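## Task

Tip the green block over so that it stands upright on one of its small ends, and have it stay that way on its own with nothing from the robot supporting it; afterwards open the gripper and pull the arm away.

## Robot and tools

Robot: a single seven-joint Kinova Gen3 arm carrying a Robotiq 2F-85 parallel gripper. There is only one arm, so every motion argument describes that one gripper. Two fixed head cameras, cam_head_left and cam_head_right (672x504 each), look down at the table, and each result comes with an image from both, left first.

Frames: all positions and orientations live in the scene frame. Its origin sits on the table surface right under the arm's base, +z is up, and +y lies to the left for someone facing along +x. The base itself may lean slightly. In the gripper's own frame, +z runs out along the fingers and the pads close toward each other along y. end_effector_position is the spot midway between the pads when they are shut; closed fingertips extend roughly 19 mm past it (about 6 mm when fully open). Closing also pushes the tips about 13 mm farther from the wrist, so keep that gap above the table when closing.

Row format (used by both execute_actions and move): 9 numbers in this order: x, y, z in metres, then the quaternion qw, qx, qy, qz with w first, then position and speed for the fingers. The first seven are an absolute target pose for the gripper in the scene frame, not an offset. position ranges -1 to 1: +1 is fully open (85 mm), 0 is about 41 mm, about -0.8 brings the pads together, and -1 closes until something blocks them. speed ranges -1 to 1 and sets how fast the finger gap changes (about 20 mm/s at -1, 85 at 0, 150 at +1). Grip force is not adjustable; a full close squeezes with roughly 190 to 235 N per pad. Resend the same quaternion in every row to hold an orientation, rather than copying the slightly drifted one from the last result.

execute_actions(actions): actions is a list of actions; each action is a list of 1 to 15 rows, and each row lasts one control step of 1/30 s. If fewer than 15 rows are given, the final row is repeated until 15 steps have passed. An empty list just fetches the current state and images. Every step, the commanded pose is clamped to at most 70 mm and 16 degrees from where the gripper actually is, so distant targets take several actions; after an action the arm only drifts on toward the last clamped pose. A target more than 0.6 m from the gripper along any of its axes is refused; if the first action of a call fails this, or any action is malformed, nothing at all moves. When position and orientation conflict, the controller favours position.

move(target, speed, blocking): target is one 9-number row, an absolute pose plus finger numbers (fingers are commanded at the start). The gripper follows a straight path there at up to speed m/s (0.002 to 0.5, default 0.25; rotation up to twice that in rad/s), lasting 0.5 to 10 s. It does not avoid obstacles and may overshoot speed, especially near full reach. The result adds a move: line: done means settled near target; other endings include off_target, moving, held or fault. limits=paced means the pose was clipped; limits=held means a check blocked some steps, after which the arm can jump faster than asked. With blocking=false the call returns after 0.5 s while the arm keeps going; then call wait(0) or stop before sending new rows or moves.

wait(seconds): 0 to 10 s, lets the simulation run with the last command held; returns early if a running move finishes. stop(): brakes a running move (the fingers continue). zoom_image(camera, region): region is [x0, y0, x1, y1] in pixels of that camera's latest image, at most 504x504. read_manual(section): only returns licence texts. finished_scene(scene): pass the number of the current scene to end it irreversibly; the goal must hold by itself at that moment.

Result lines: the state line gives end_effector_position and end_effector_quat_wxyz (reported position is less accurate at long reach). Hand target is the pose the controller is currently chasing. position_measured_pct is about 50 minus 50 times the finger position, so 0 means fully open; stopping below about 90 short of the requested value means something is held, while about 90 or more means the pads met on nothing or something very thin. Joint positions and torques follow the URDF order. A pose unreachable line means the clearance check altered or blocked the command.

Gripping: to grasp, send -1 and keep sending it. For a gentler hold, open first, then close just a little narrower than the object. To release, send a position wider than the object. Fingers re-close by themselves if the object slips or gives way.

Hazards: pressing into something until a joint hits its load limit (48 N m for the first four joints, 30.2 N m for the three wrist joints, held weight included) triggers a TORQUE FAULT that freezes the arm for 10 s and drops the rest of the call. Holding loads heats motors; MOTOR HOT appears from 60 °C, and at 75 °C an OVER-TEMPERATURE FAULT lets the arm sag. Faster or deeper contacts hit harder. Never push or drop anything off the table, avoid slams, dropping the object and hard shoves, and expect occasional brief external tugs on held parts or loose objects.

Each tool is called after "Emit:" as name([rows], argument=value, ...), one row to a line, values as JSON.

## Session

Emit:
execute_actions(actions=[])

Scene clock: 0.00 s.
end_effector_position=(+0.4107, +0.4503, +0.3198) position_measured_pct=0.0 end_effector_quat_wxyz=(+0.321, +0.886, +0.329, -0.059)
Joint positions: [-0.695  0.244  0.515  0.978 -0.237  1.816 -1.123]
Joint velocities: [-0.     0.001 -0.    -0.     0.     0.     0.001]
Joint torques (N m, as the joint torque sensors report them, + toward a larger angle): no reading
Hand target: +0.411, +0.450, +0.320; +0.321, +0.886, +0.329, -0.059

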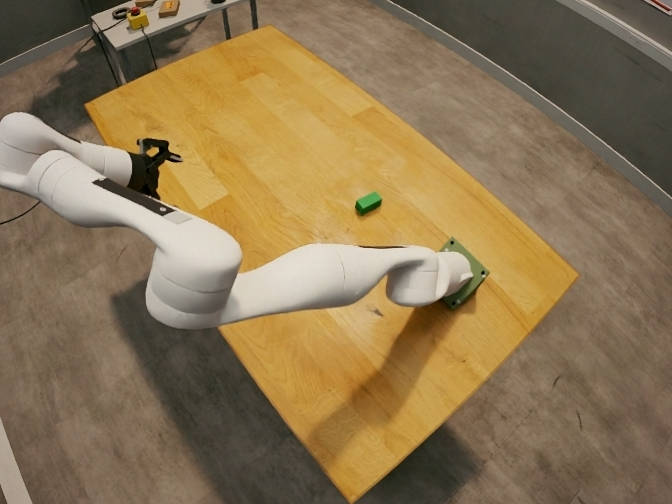

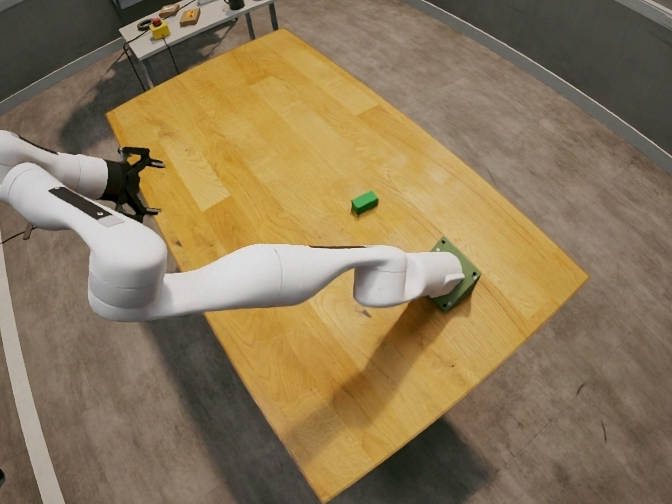

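Emit:
zoom_image(camera="cam_head_left", region=[340, 180, 400, 225])

Region (340, 180, 400, 225) of cam_head_left's 672x504 image, scaled by 8.400, with more detail than that image has; it fills the top 378 rows of this view, and the rest is white.

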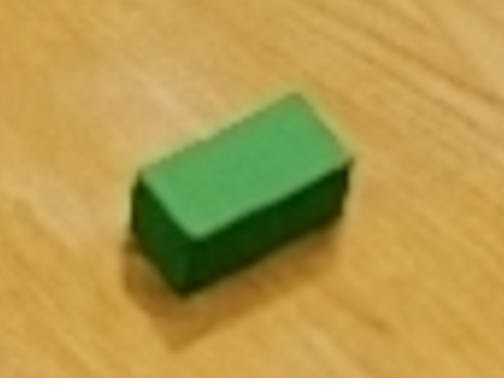

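Emit:
move(target=[0.303,0.03,0.065,0.229,0.698,0.629,-0.254,1,1], speed=0.5)

Emit:
zoom_image(camera="cam_head_left", region=[300, 150, 420, 240])

Scene clock: 7.40 s.
end_effector_position=(+0.3029, +0.0290, +0.0658) position_measured_pct=0.0 end_effector_quat_wxyz=(+0.231, +0.698, +0.628, -0.255)
Joint positions: [-0.26   0.598  0.227  2.27  -0.567  0.41   0.442]
Joint velocities: [ 0.006  0.002  0.002  0.001 -0.003  0.001  0.002]
Joint torques (N m, as the joint torque sensors report them, + toward a larger angle): [  9.33 -10.42   6.94  -1.84   1.25  -0.73  -0.16]
Hand target: +0.303, +0.029, +0.066; +0.231, +0.698, +0.628, -0.255
Off the commanded pose: 0.001 m, 0 deg.
move: done; limits=paced

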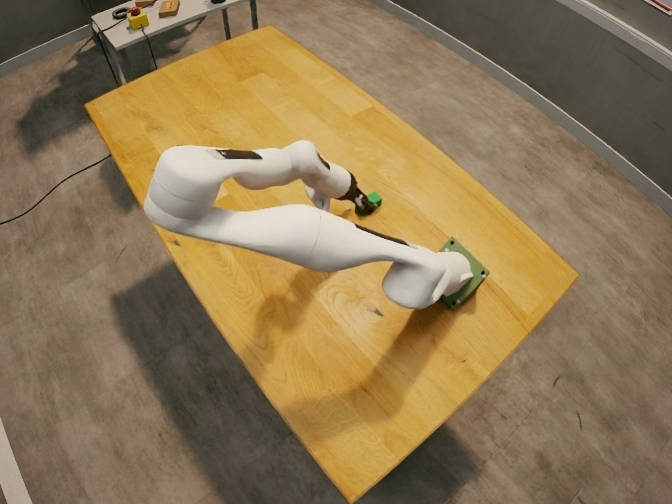

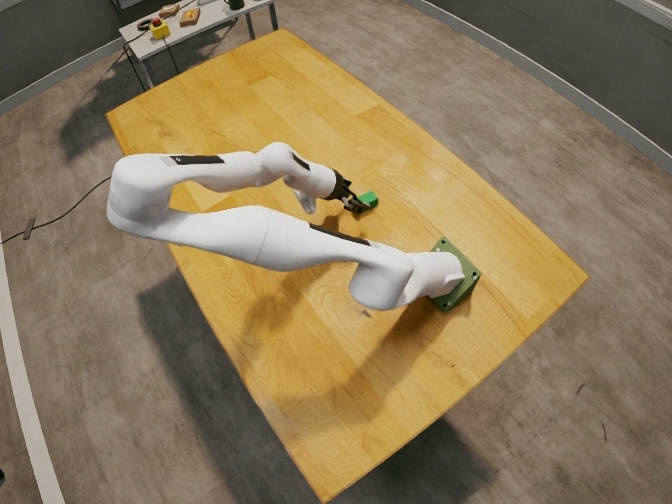

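Region (300, 150, 420, 240) of cam_head_left's 672x504 image, scaled by 4.200, with more detail than that image has; it fills the top 378 rows of this view, and the rest is white.

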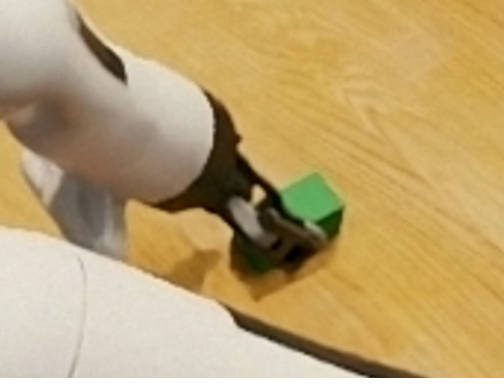

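Emit:
move(target=[0.303,0.015,0.026,0.229,0.698,0.629,-0.254,1,1], speed=0.12)

Emit:
zoom_image(camera="cam_head_right", region=[320, 170, 400, 230])

Emit:
move(target=[0.303,0.015,0.026,0.229,0.698,0.629,-0.254,-1,0])

Emit:
zoom_image(camera="cam_head_right", region=[320, 170, 400, 230])

Scene clock: 11.43 s.
end_effector_position=(+0.3031, +0.0152, +0.0261) position_measured_pct=0.0 end_effector_quat_wxyz=(+0.229, +0.698, +0.629, -0.254)
Joint positions: [-0.227  0.704  0.109  2.279 -0.657  0.276  0.478]
Joint velocities: [ 0.004  0.008  0.001  0.002 -0.001 -0.001  0.001]
Joint torques (N m, as the joint torque sensors report them, + toward a larger angle): [ 10.23 -10.45   7.11  -0.59   1.04  -0.75   0.16]
Hand target: +0.303, +0.015, +0.026; +0.229, +0.698, +0.629, -0.254
Off the commanded pose: 0.000 m, 0 deg.
move: done

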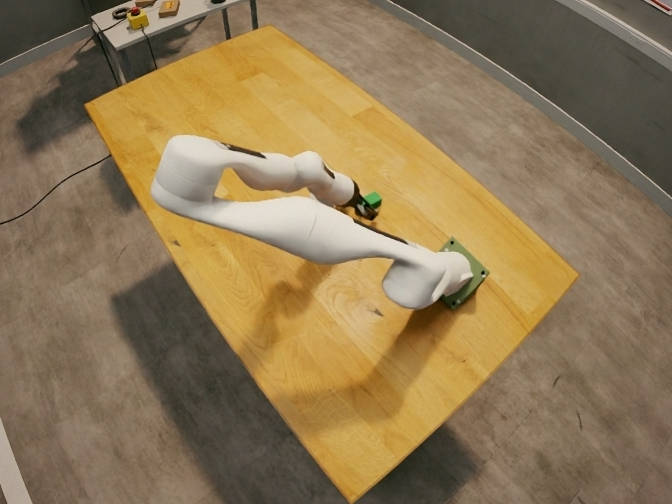

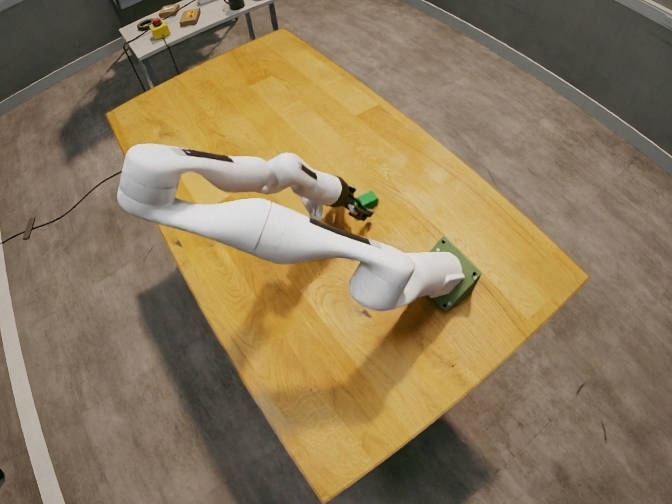

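Region (320, 170, 400, 230) of cam_head_right's 672x504 image, scaled by 6.300, with more detail than that image has; it fills the top 378 rows of this view, and the rest is white.

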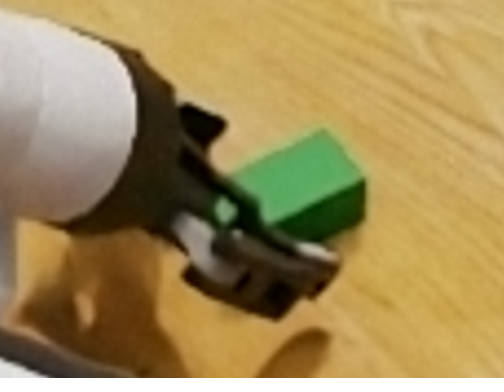

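Scene clock: 12.43 s.
end_effector_position=(+0.3031, +0.0148, +0.0264) position_measured_pct=60.3 end_effector_quat_wxyz=(+0.229, +0.698, +0.629, -0.254)
Joint positions: [-0.225  0.704  0.109  2.279 -0.657  0.276  0.478]
Joint velocities: [ 0.     0.     0.     0.     0.     0.    -0.001]
Joint torques (N m, as the joint torque sensors report them, + toward a larger angle): [  9.62 -10.38   6.57  -0.76   0.96  -0.7    0.06]
Hand target: +0.303, +0.015, +0.026; +0.229, +0.698, +0.629, -0.254
Off the commanded pose: 0.000 m, 0 deg.
move: done

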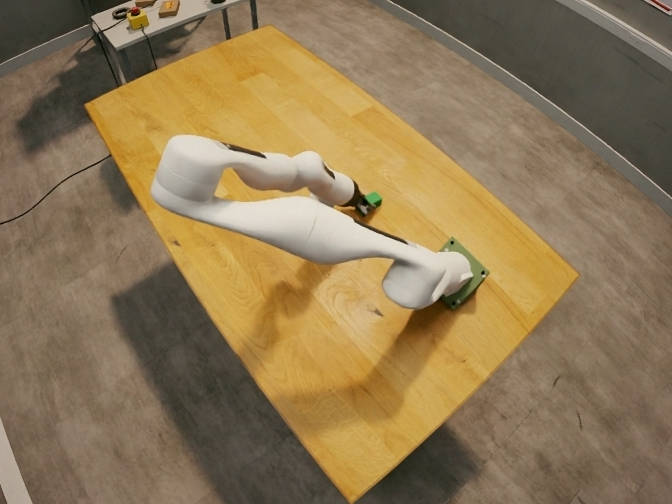

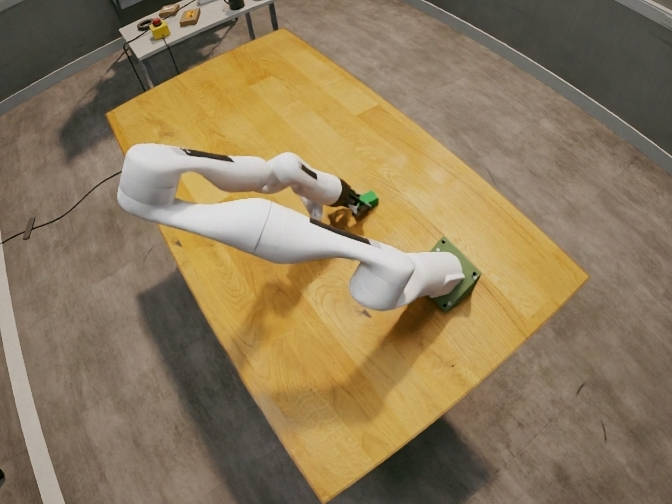

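Region (320, 170, 400, 230) of cam_head_right's 672x504 image, scaled by 6.300, with more detail than that image has; it fills the top 378 rows of this view, and the rest is white.

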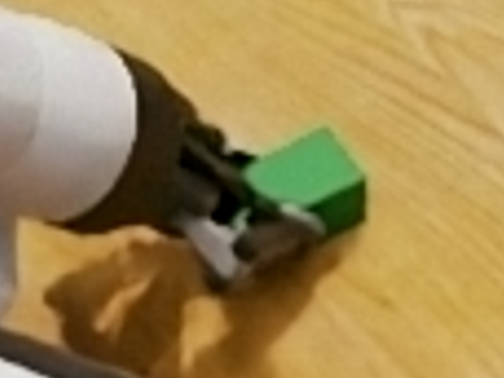

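Emit:
move(target=[0.315,0.015,0.07,0.229,0.698,0.629,-0.254,-1,0], speed=0.3)

Emit:
move(target=[0.36,0,0.065,-0.314,-0.606,0.673,-0.283,-1,0], speed=0.5)

Emit:
zoom_image(camera="cam_head_right", region=[290, 140, 410, 230])

Scene clock: 16.73 s.
end_effector_position=(+0.3149, +0.0149, +0.0699) position_measured_pct=60.3 end_effector_quat_wxyz=(+0.229, +0.698, +0.629, -0.254)
Joint positions: [-0.212  0.63   0.222  2.232 -0.563  0.421  0.479]
Joint velocities: [-0.002 -0.007 -0.    -0.001  0.     0.001 -0.001]
Joint torques (N m, as the joint torque sensors report them, + toward a larger angle): [  9.83 -10.92   7.6   -2.     1.29  -0.81   0.09]
Hand target: +0.315, +0.015, +0.070; +0.229, +0.698, +0.629, -0.254
Off the commanded pose: 0.000 m, 0 deg.
move: done

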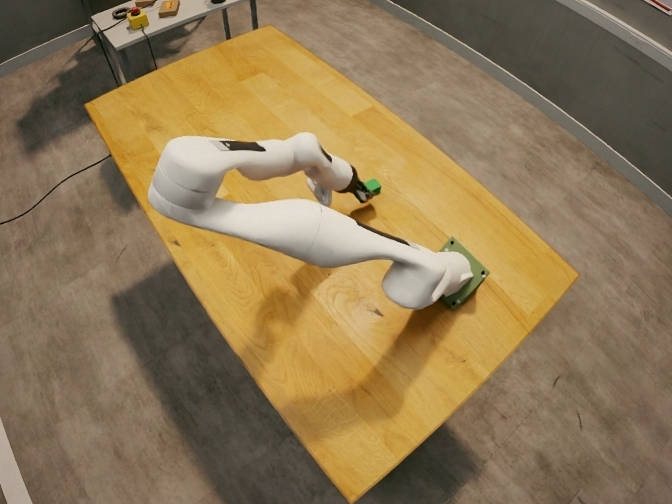

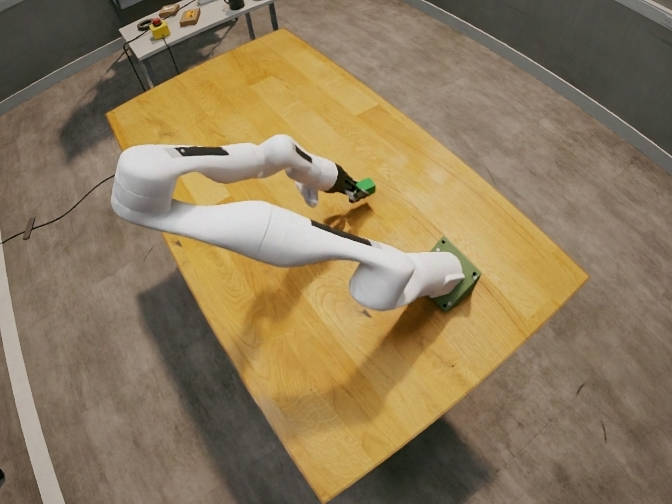

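Scene clock: 20.33 s.
end_effector_position=(+0.3595, +0.0010, +0.0638) position_measured_pct=60.3 end_effector_quat_wxyz=(-0.314, -0.607, +0.674, -0.281)
Joint positions: [ 0.091  0.727 -0.37   2.062  0.602  0.567  2.381]
Joint velocities: [ 0.006  0.002  0.001 -0.    -0.002  0.     0.004]
Joint torques (N m, as the joint torque sensors report them, + toward a larger angle): [ 11.18 -11.2    6.54  -2.15   1.59   1.79   0.04]
Hand target: +0.359, +0.001, +0.064; -0.314, -0.607, +0.674, -0.281
Off the commanded pose: 0.002 m, 0 deg.
move: done

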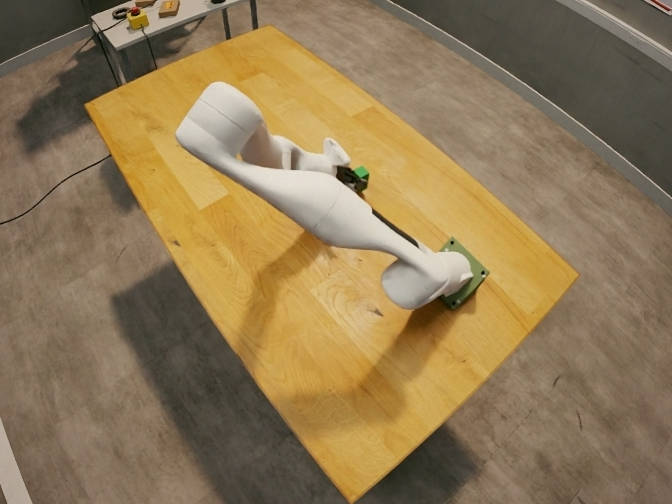

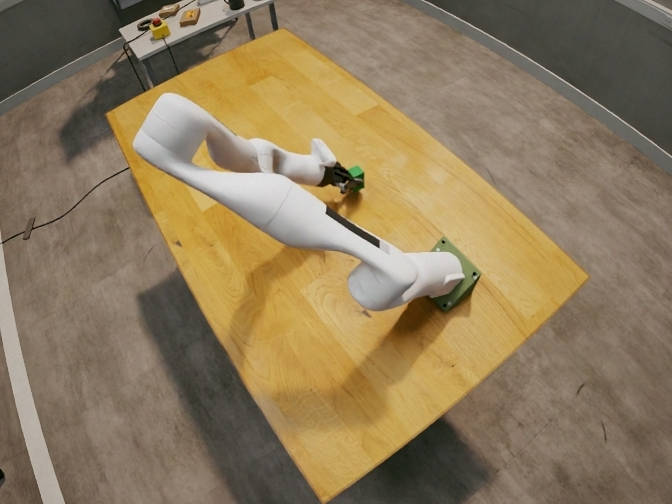

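Region (290, 140, 410, 230) of cam_head_right's 672x504 image, scaled by 4.200, with more detail than that image has; it fills the top 378 rows of this view, and the rest is white.

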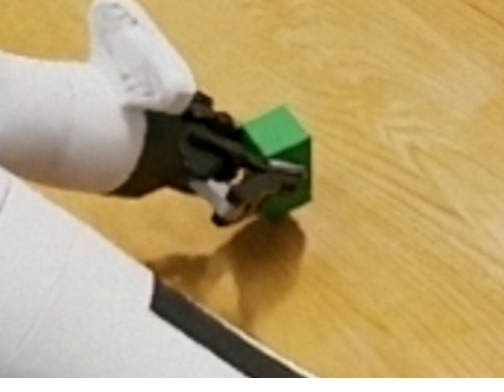

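Emit:
move(target=[0.36,0,0.045,-0.314,-0.606,0.673,-0.283,-1,0], speed=0.03)

Scene clock: 21.90 s.
end_effector_position=(+0.3601, -0.0001, +0.0453) position_measured_pct=60.3 end_effector_quat_wxyz=(-0.314, -0.606, +0.674, -0.283)
Joint positions: [ 0.035  0.759 -0.342  2.062  0.623  0.533  2.325]
Joint velocities: [-0.004  0.002 -0.002 -0.     0.002  0.    -0.003]
Joint torques (N m, as the joint torque sensors report them, + toward a larger angle): [ 11.46 -12.06   6.29  -1.59   1.27   1.91  -0.16]
Hand target: +0.360, -0.000, +0.045; -0.314, -0.606, +0.673, -0.283
Off the commanded pose: 0.000 m, 0 deg.
move: done

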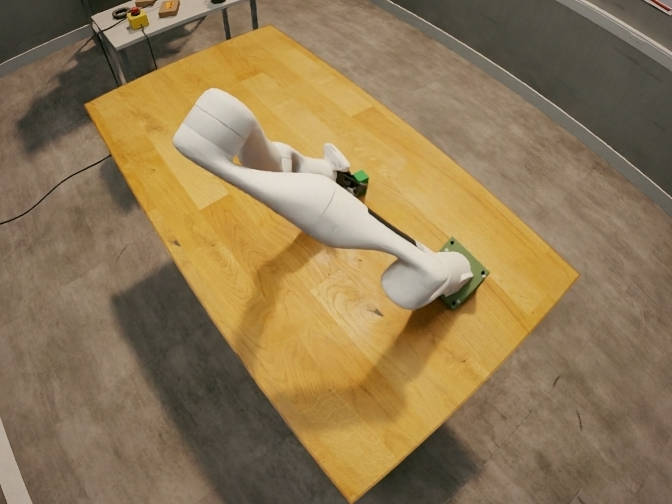

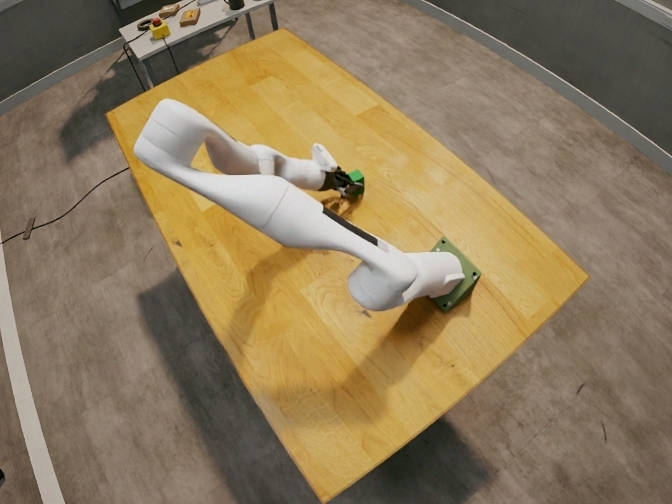

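Emit:
move(target=[0.36,0,0.037,-0.314,-0.606,0.673,-0.283,-1,0], speed=0.02)

Scene clock: 25.00 s.
end_effector_position=(+0.3603, -0.0023, +0.0426) position_measured_pct=60.3 end_effector_quat_wxyz=(-0.316, -0.603, +0.674, -0.287)
Joint positions: [ 0.019  0.767 -0.329  2.062  0.634  0.526  2.304]
Joint velocities: [ 0.004  0.001 -0.005  0.001  0.006  0.003 -0.007]
Joint torques (N m, as the joint torque sensors report them, + toward a larger angle): [ 7.9  -6.04  2.35 -2.22  0.21 -1.26 -0.15]
Hand target: +0.360, +0.000, +0.037; -0.314, -0.606, +0.673, -0.283
Off the commanded pose: 0.006 m, 1 deg.
move: off_target

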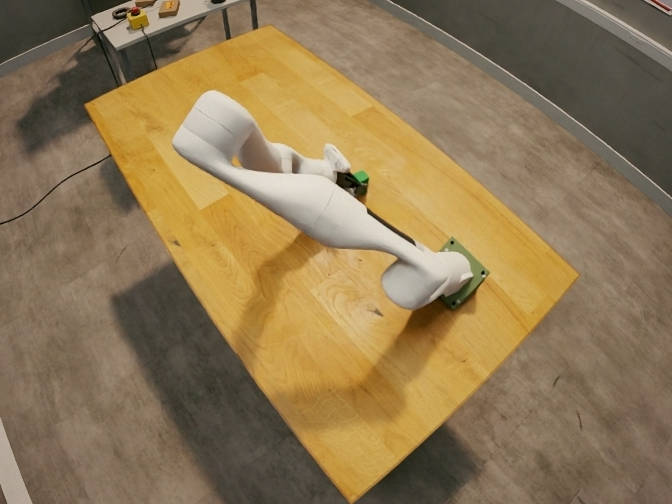

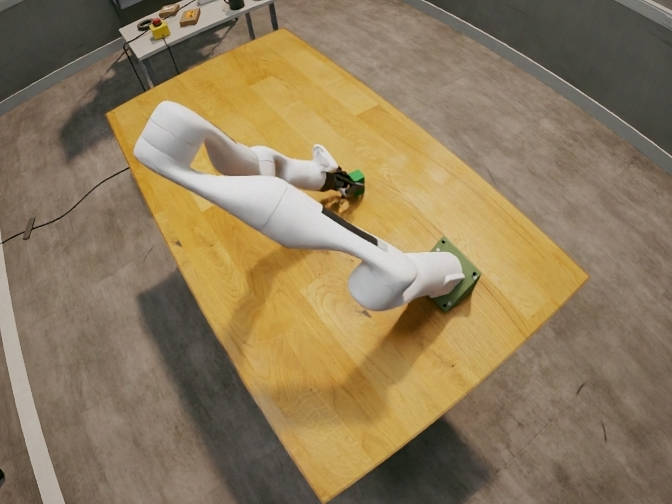

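Emit:
execute_actions([
  [[0.36,-0.002,0.044,-0.314,-0.606,0.673,-0.283,-1,0],[0.36,-0.002,0.044,-0.314,-0.606,0.673,-0.283,-1,0],[0.36,-0.002,0.044,-0.314,-0.606,0.673,-0.283,-1,0],[0.36,-0.002,0.044,-0.314,-0.606,0.673,-0.283,-1,0],[0.36,-0.002,0.044,-0.314,-0.606,0.673,-0.283,0.6,0.5]],
])

Emit:
move(target=[0.37,0.1,0.15,-0.314,-0.606,0.673,-0.283,1,0], speed=0.35)

Scene clock: 27.37 s.
end_effector_position=(+0.3600, -0.0020, +0.0440) position_measured_pct=26.6 end_effector_quat_wxyz=(-0.314, -0.606, +0.673, -0.283)
Joint positions: [ 0.035  0.765 -0.34   2.063  0.63   0.528  2.321]
Joint velocities: [ 0.001  0.     0.     0.    -0.    -0.    -0.001]
Joint torques (N m, as the joint torque sensors report them, + toward a larger angle): [ 11.41 -11.6    6.41  -1.53   1.37   1.77   0.08]
Hand target: +0.360, -0.002, +0.044; -0.314, -0.606, +0.673, -0.283
Off the commanded pose: 0.000 m, 0 deg.

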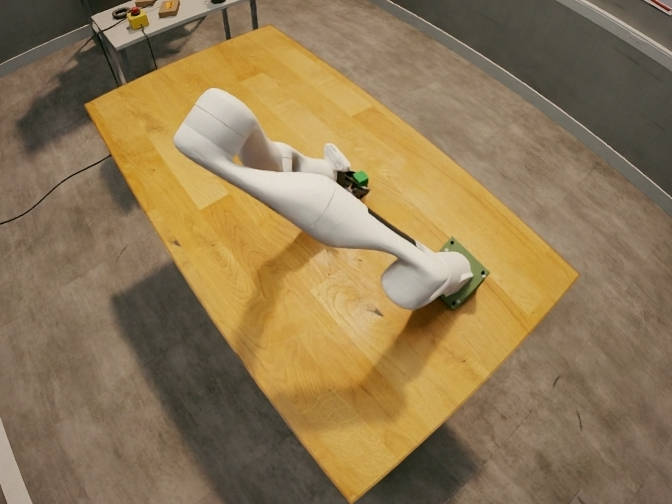

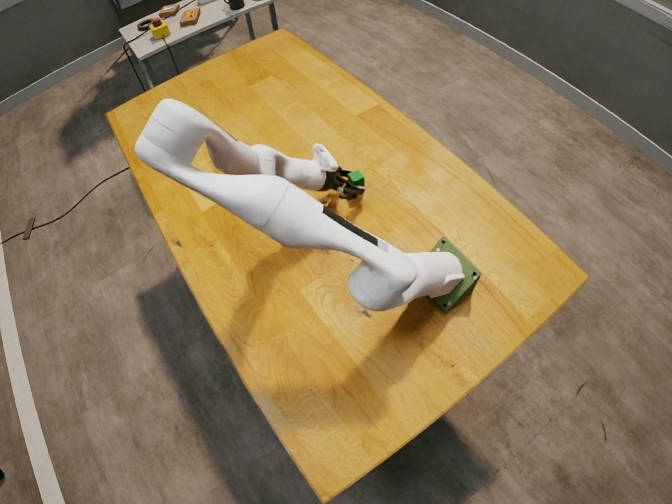

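Scene clock: 28.37 s.
end_effector_position=(+0.3703, +0.1001, +0.1497) position_measured_pct=0.0 end_effector_quat_wxyz=(-0.314, -0.607, +0.673, -0.283)
Joint positions: [ 0.178  0.47  -0.511  1.92   0.356  0.936  2.596]
Joint velocities: [ 0.004 -0.002  0.002 -0.001 -0.001 -0.001  0.001]
Joint torques (N m, as the joint torque sensors report them, + toward a larger angle): [ 9.68 -8.86  6.27 -4.16  2.24  1.3   0.04]
Hand target: +0.370, +0.100, +0.150; -0.314, -0.607, +0.673, -0.283
Off the commanded pose: 0.000 m, 0 deg.
move: done

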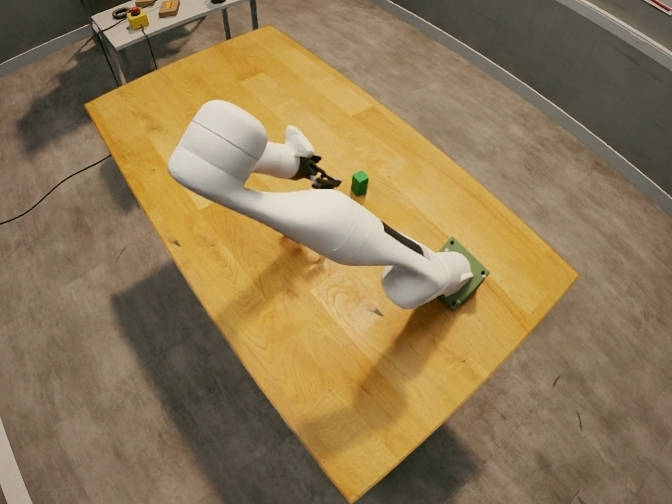

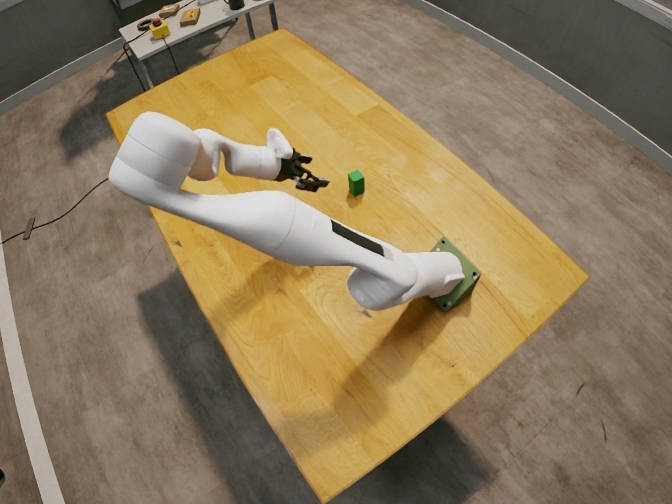

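Emit:
finished_scene(scene=2)

The scene is finished: the task was done.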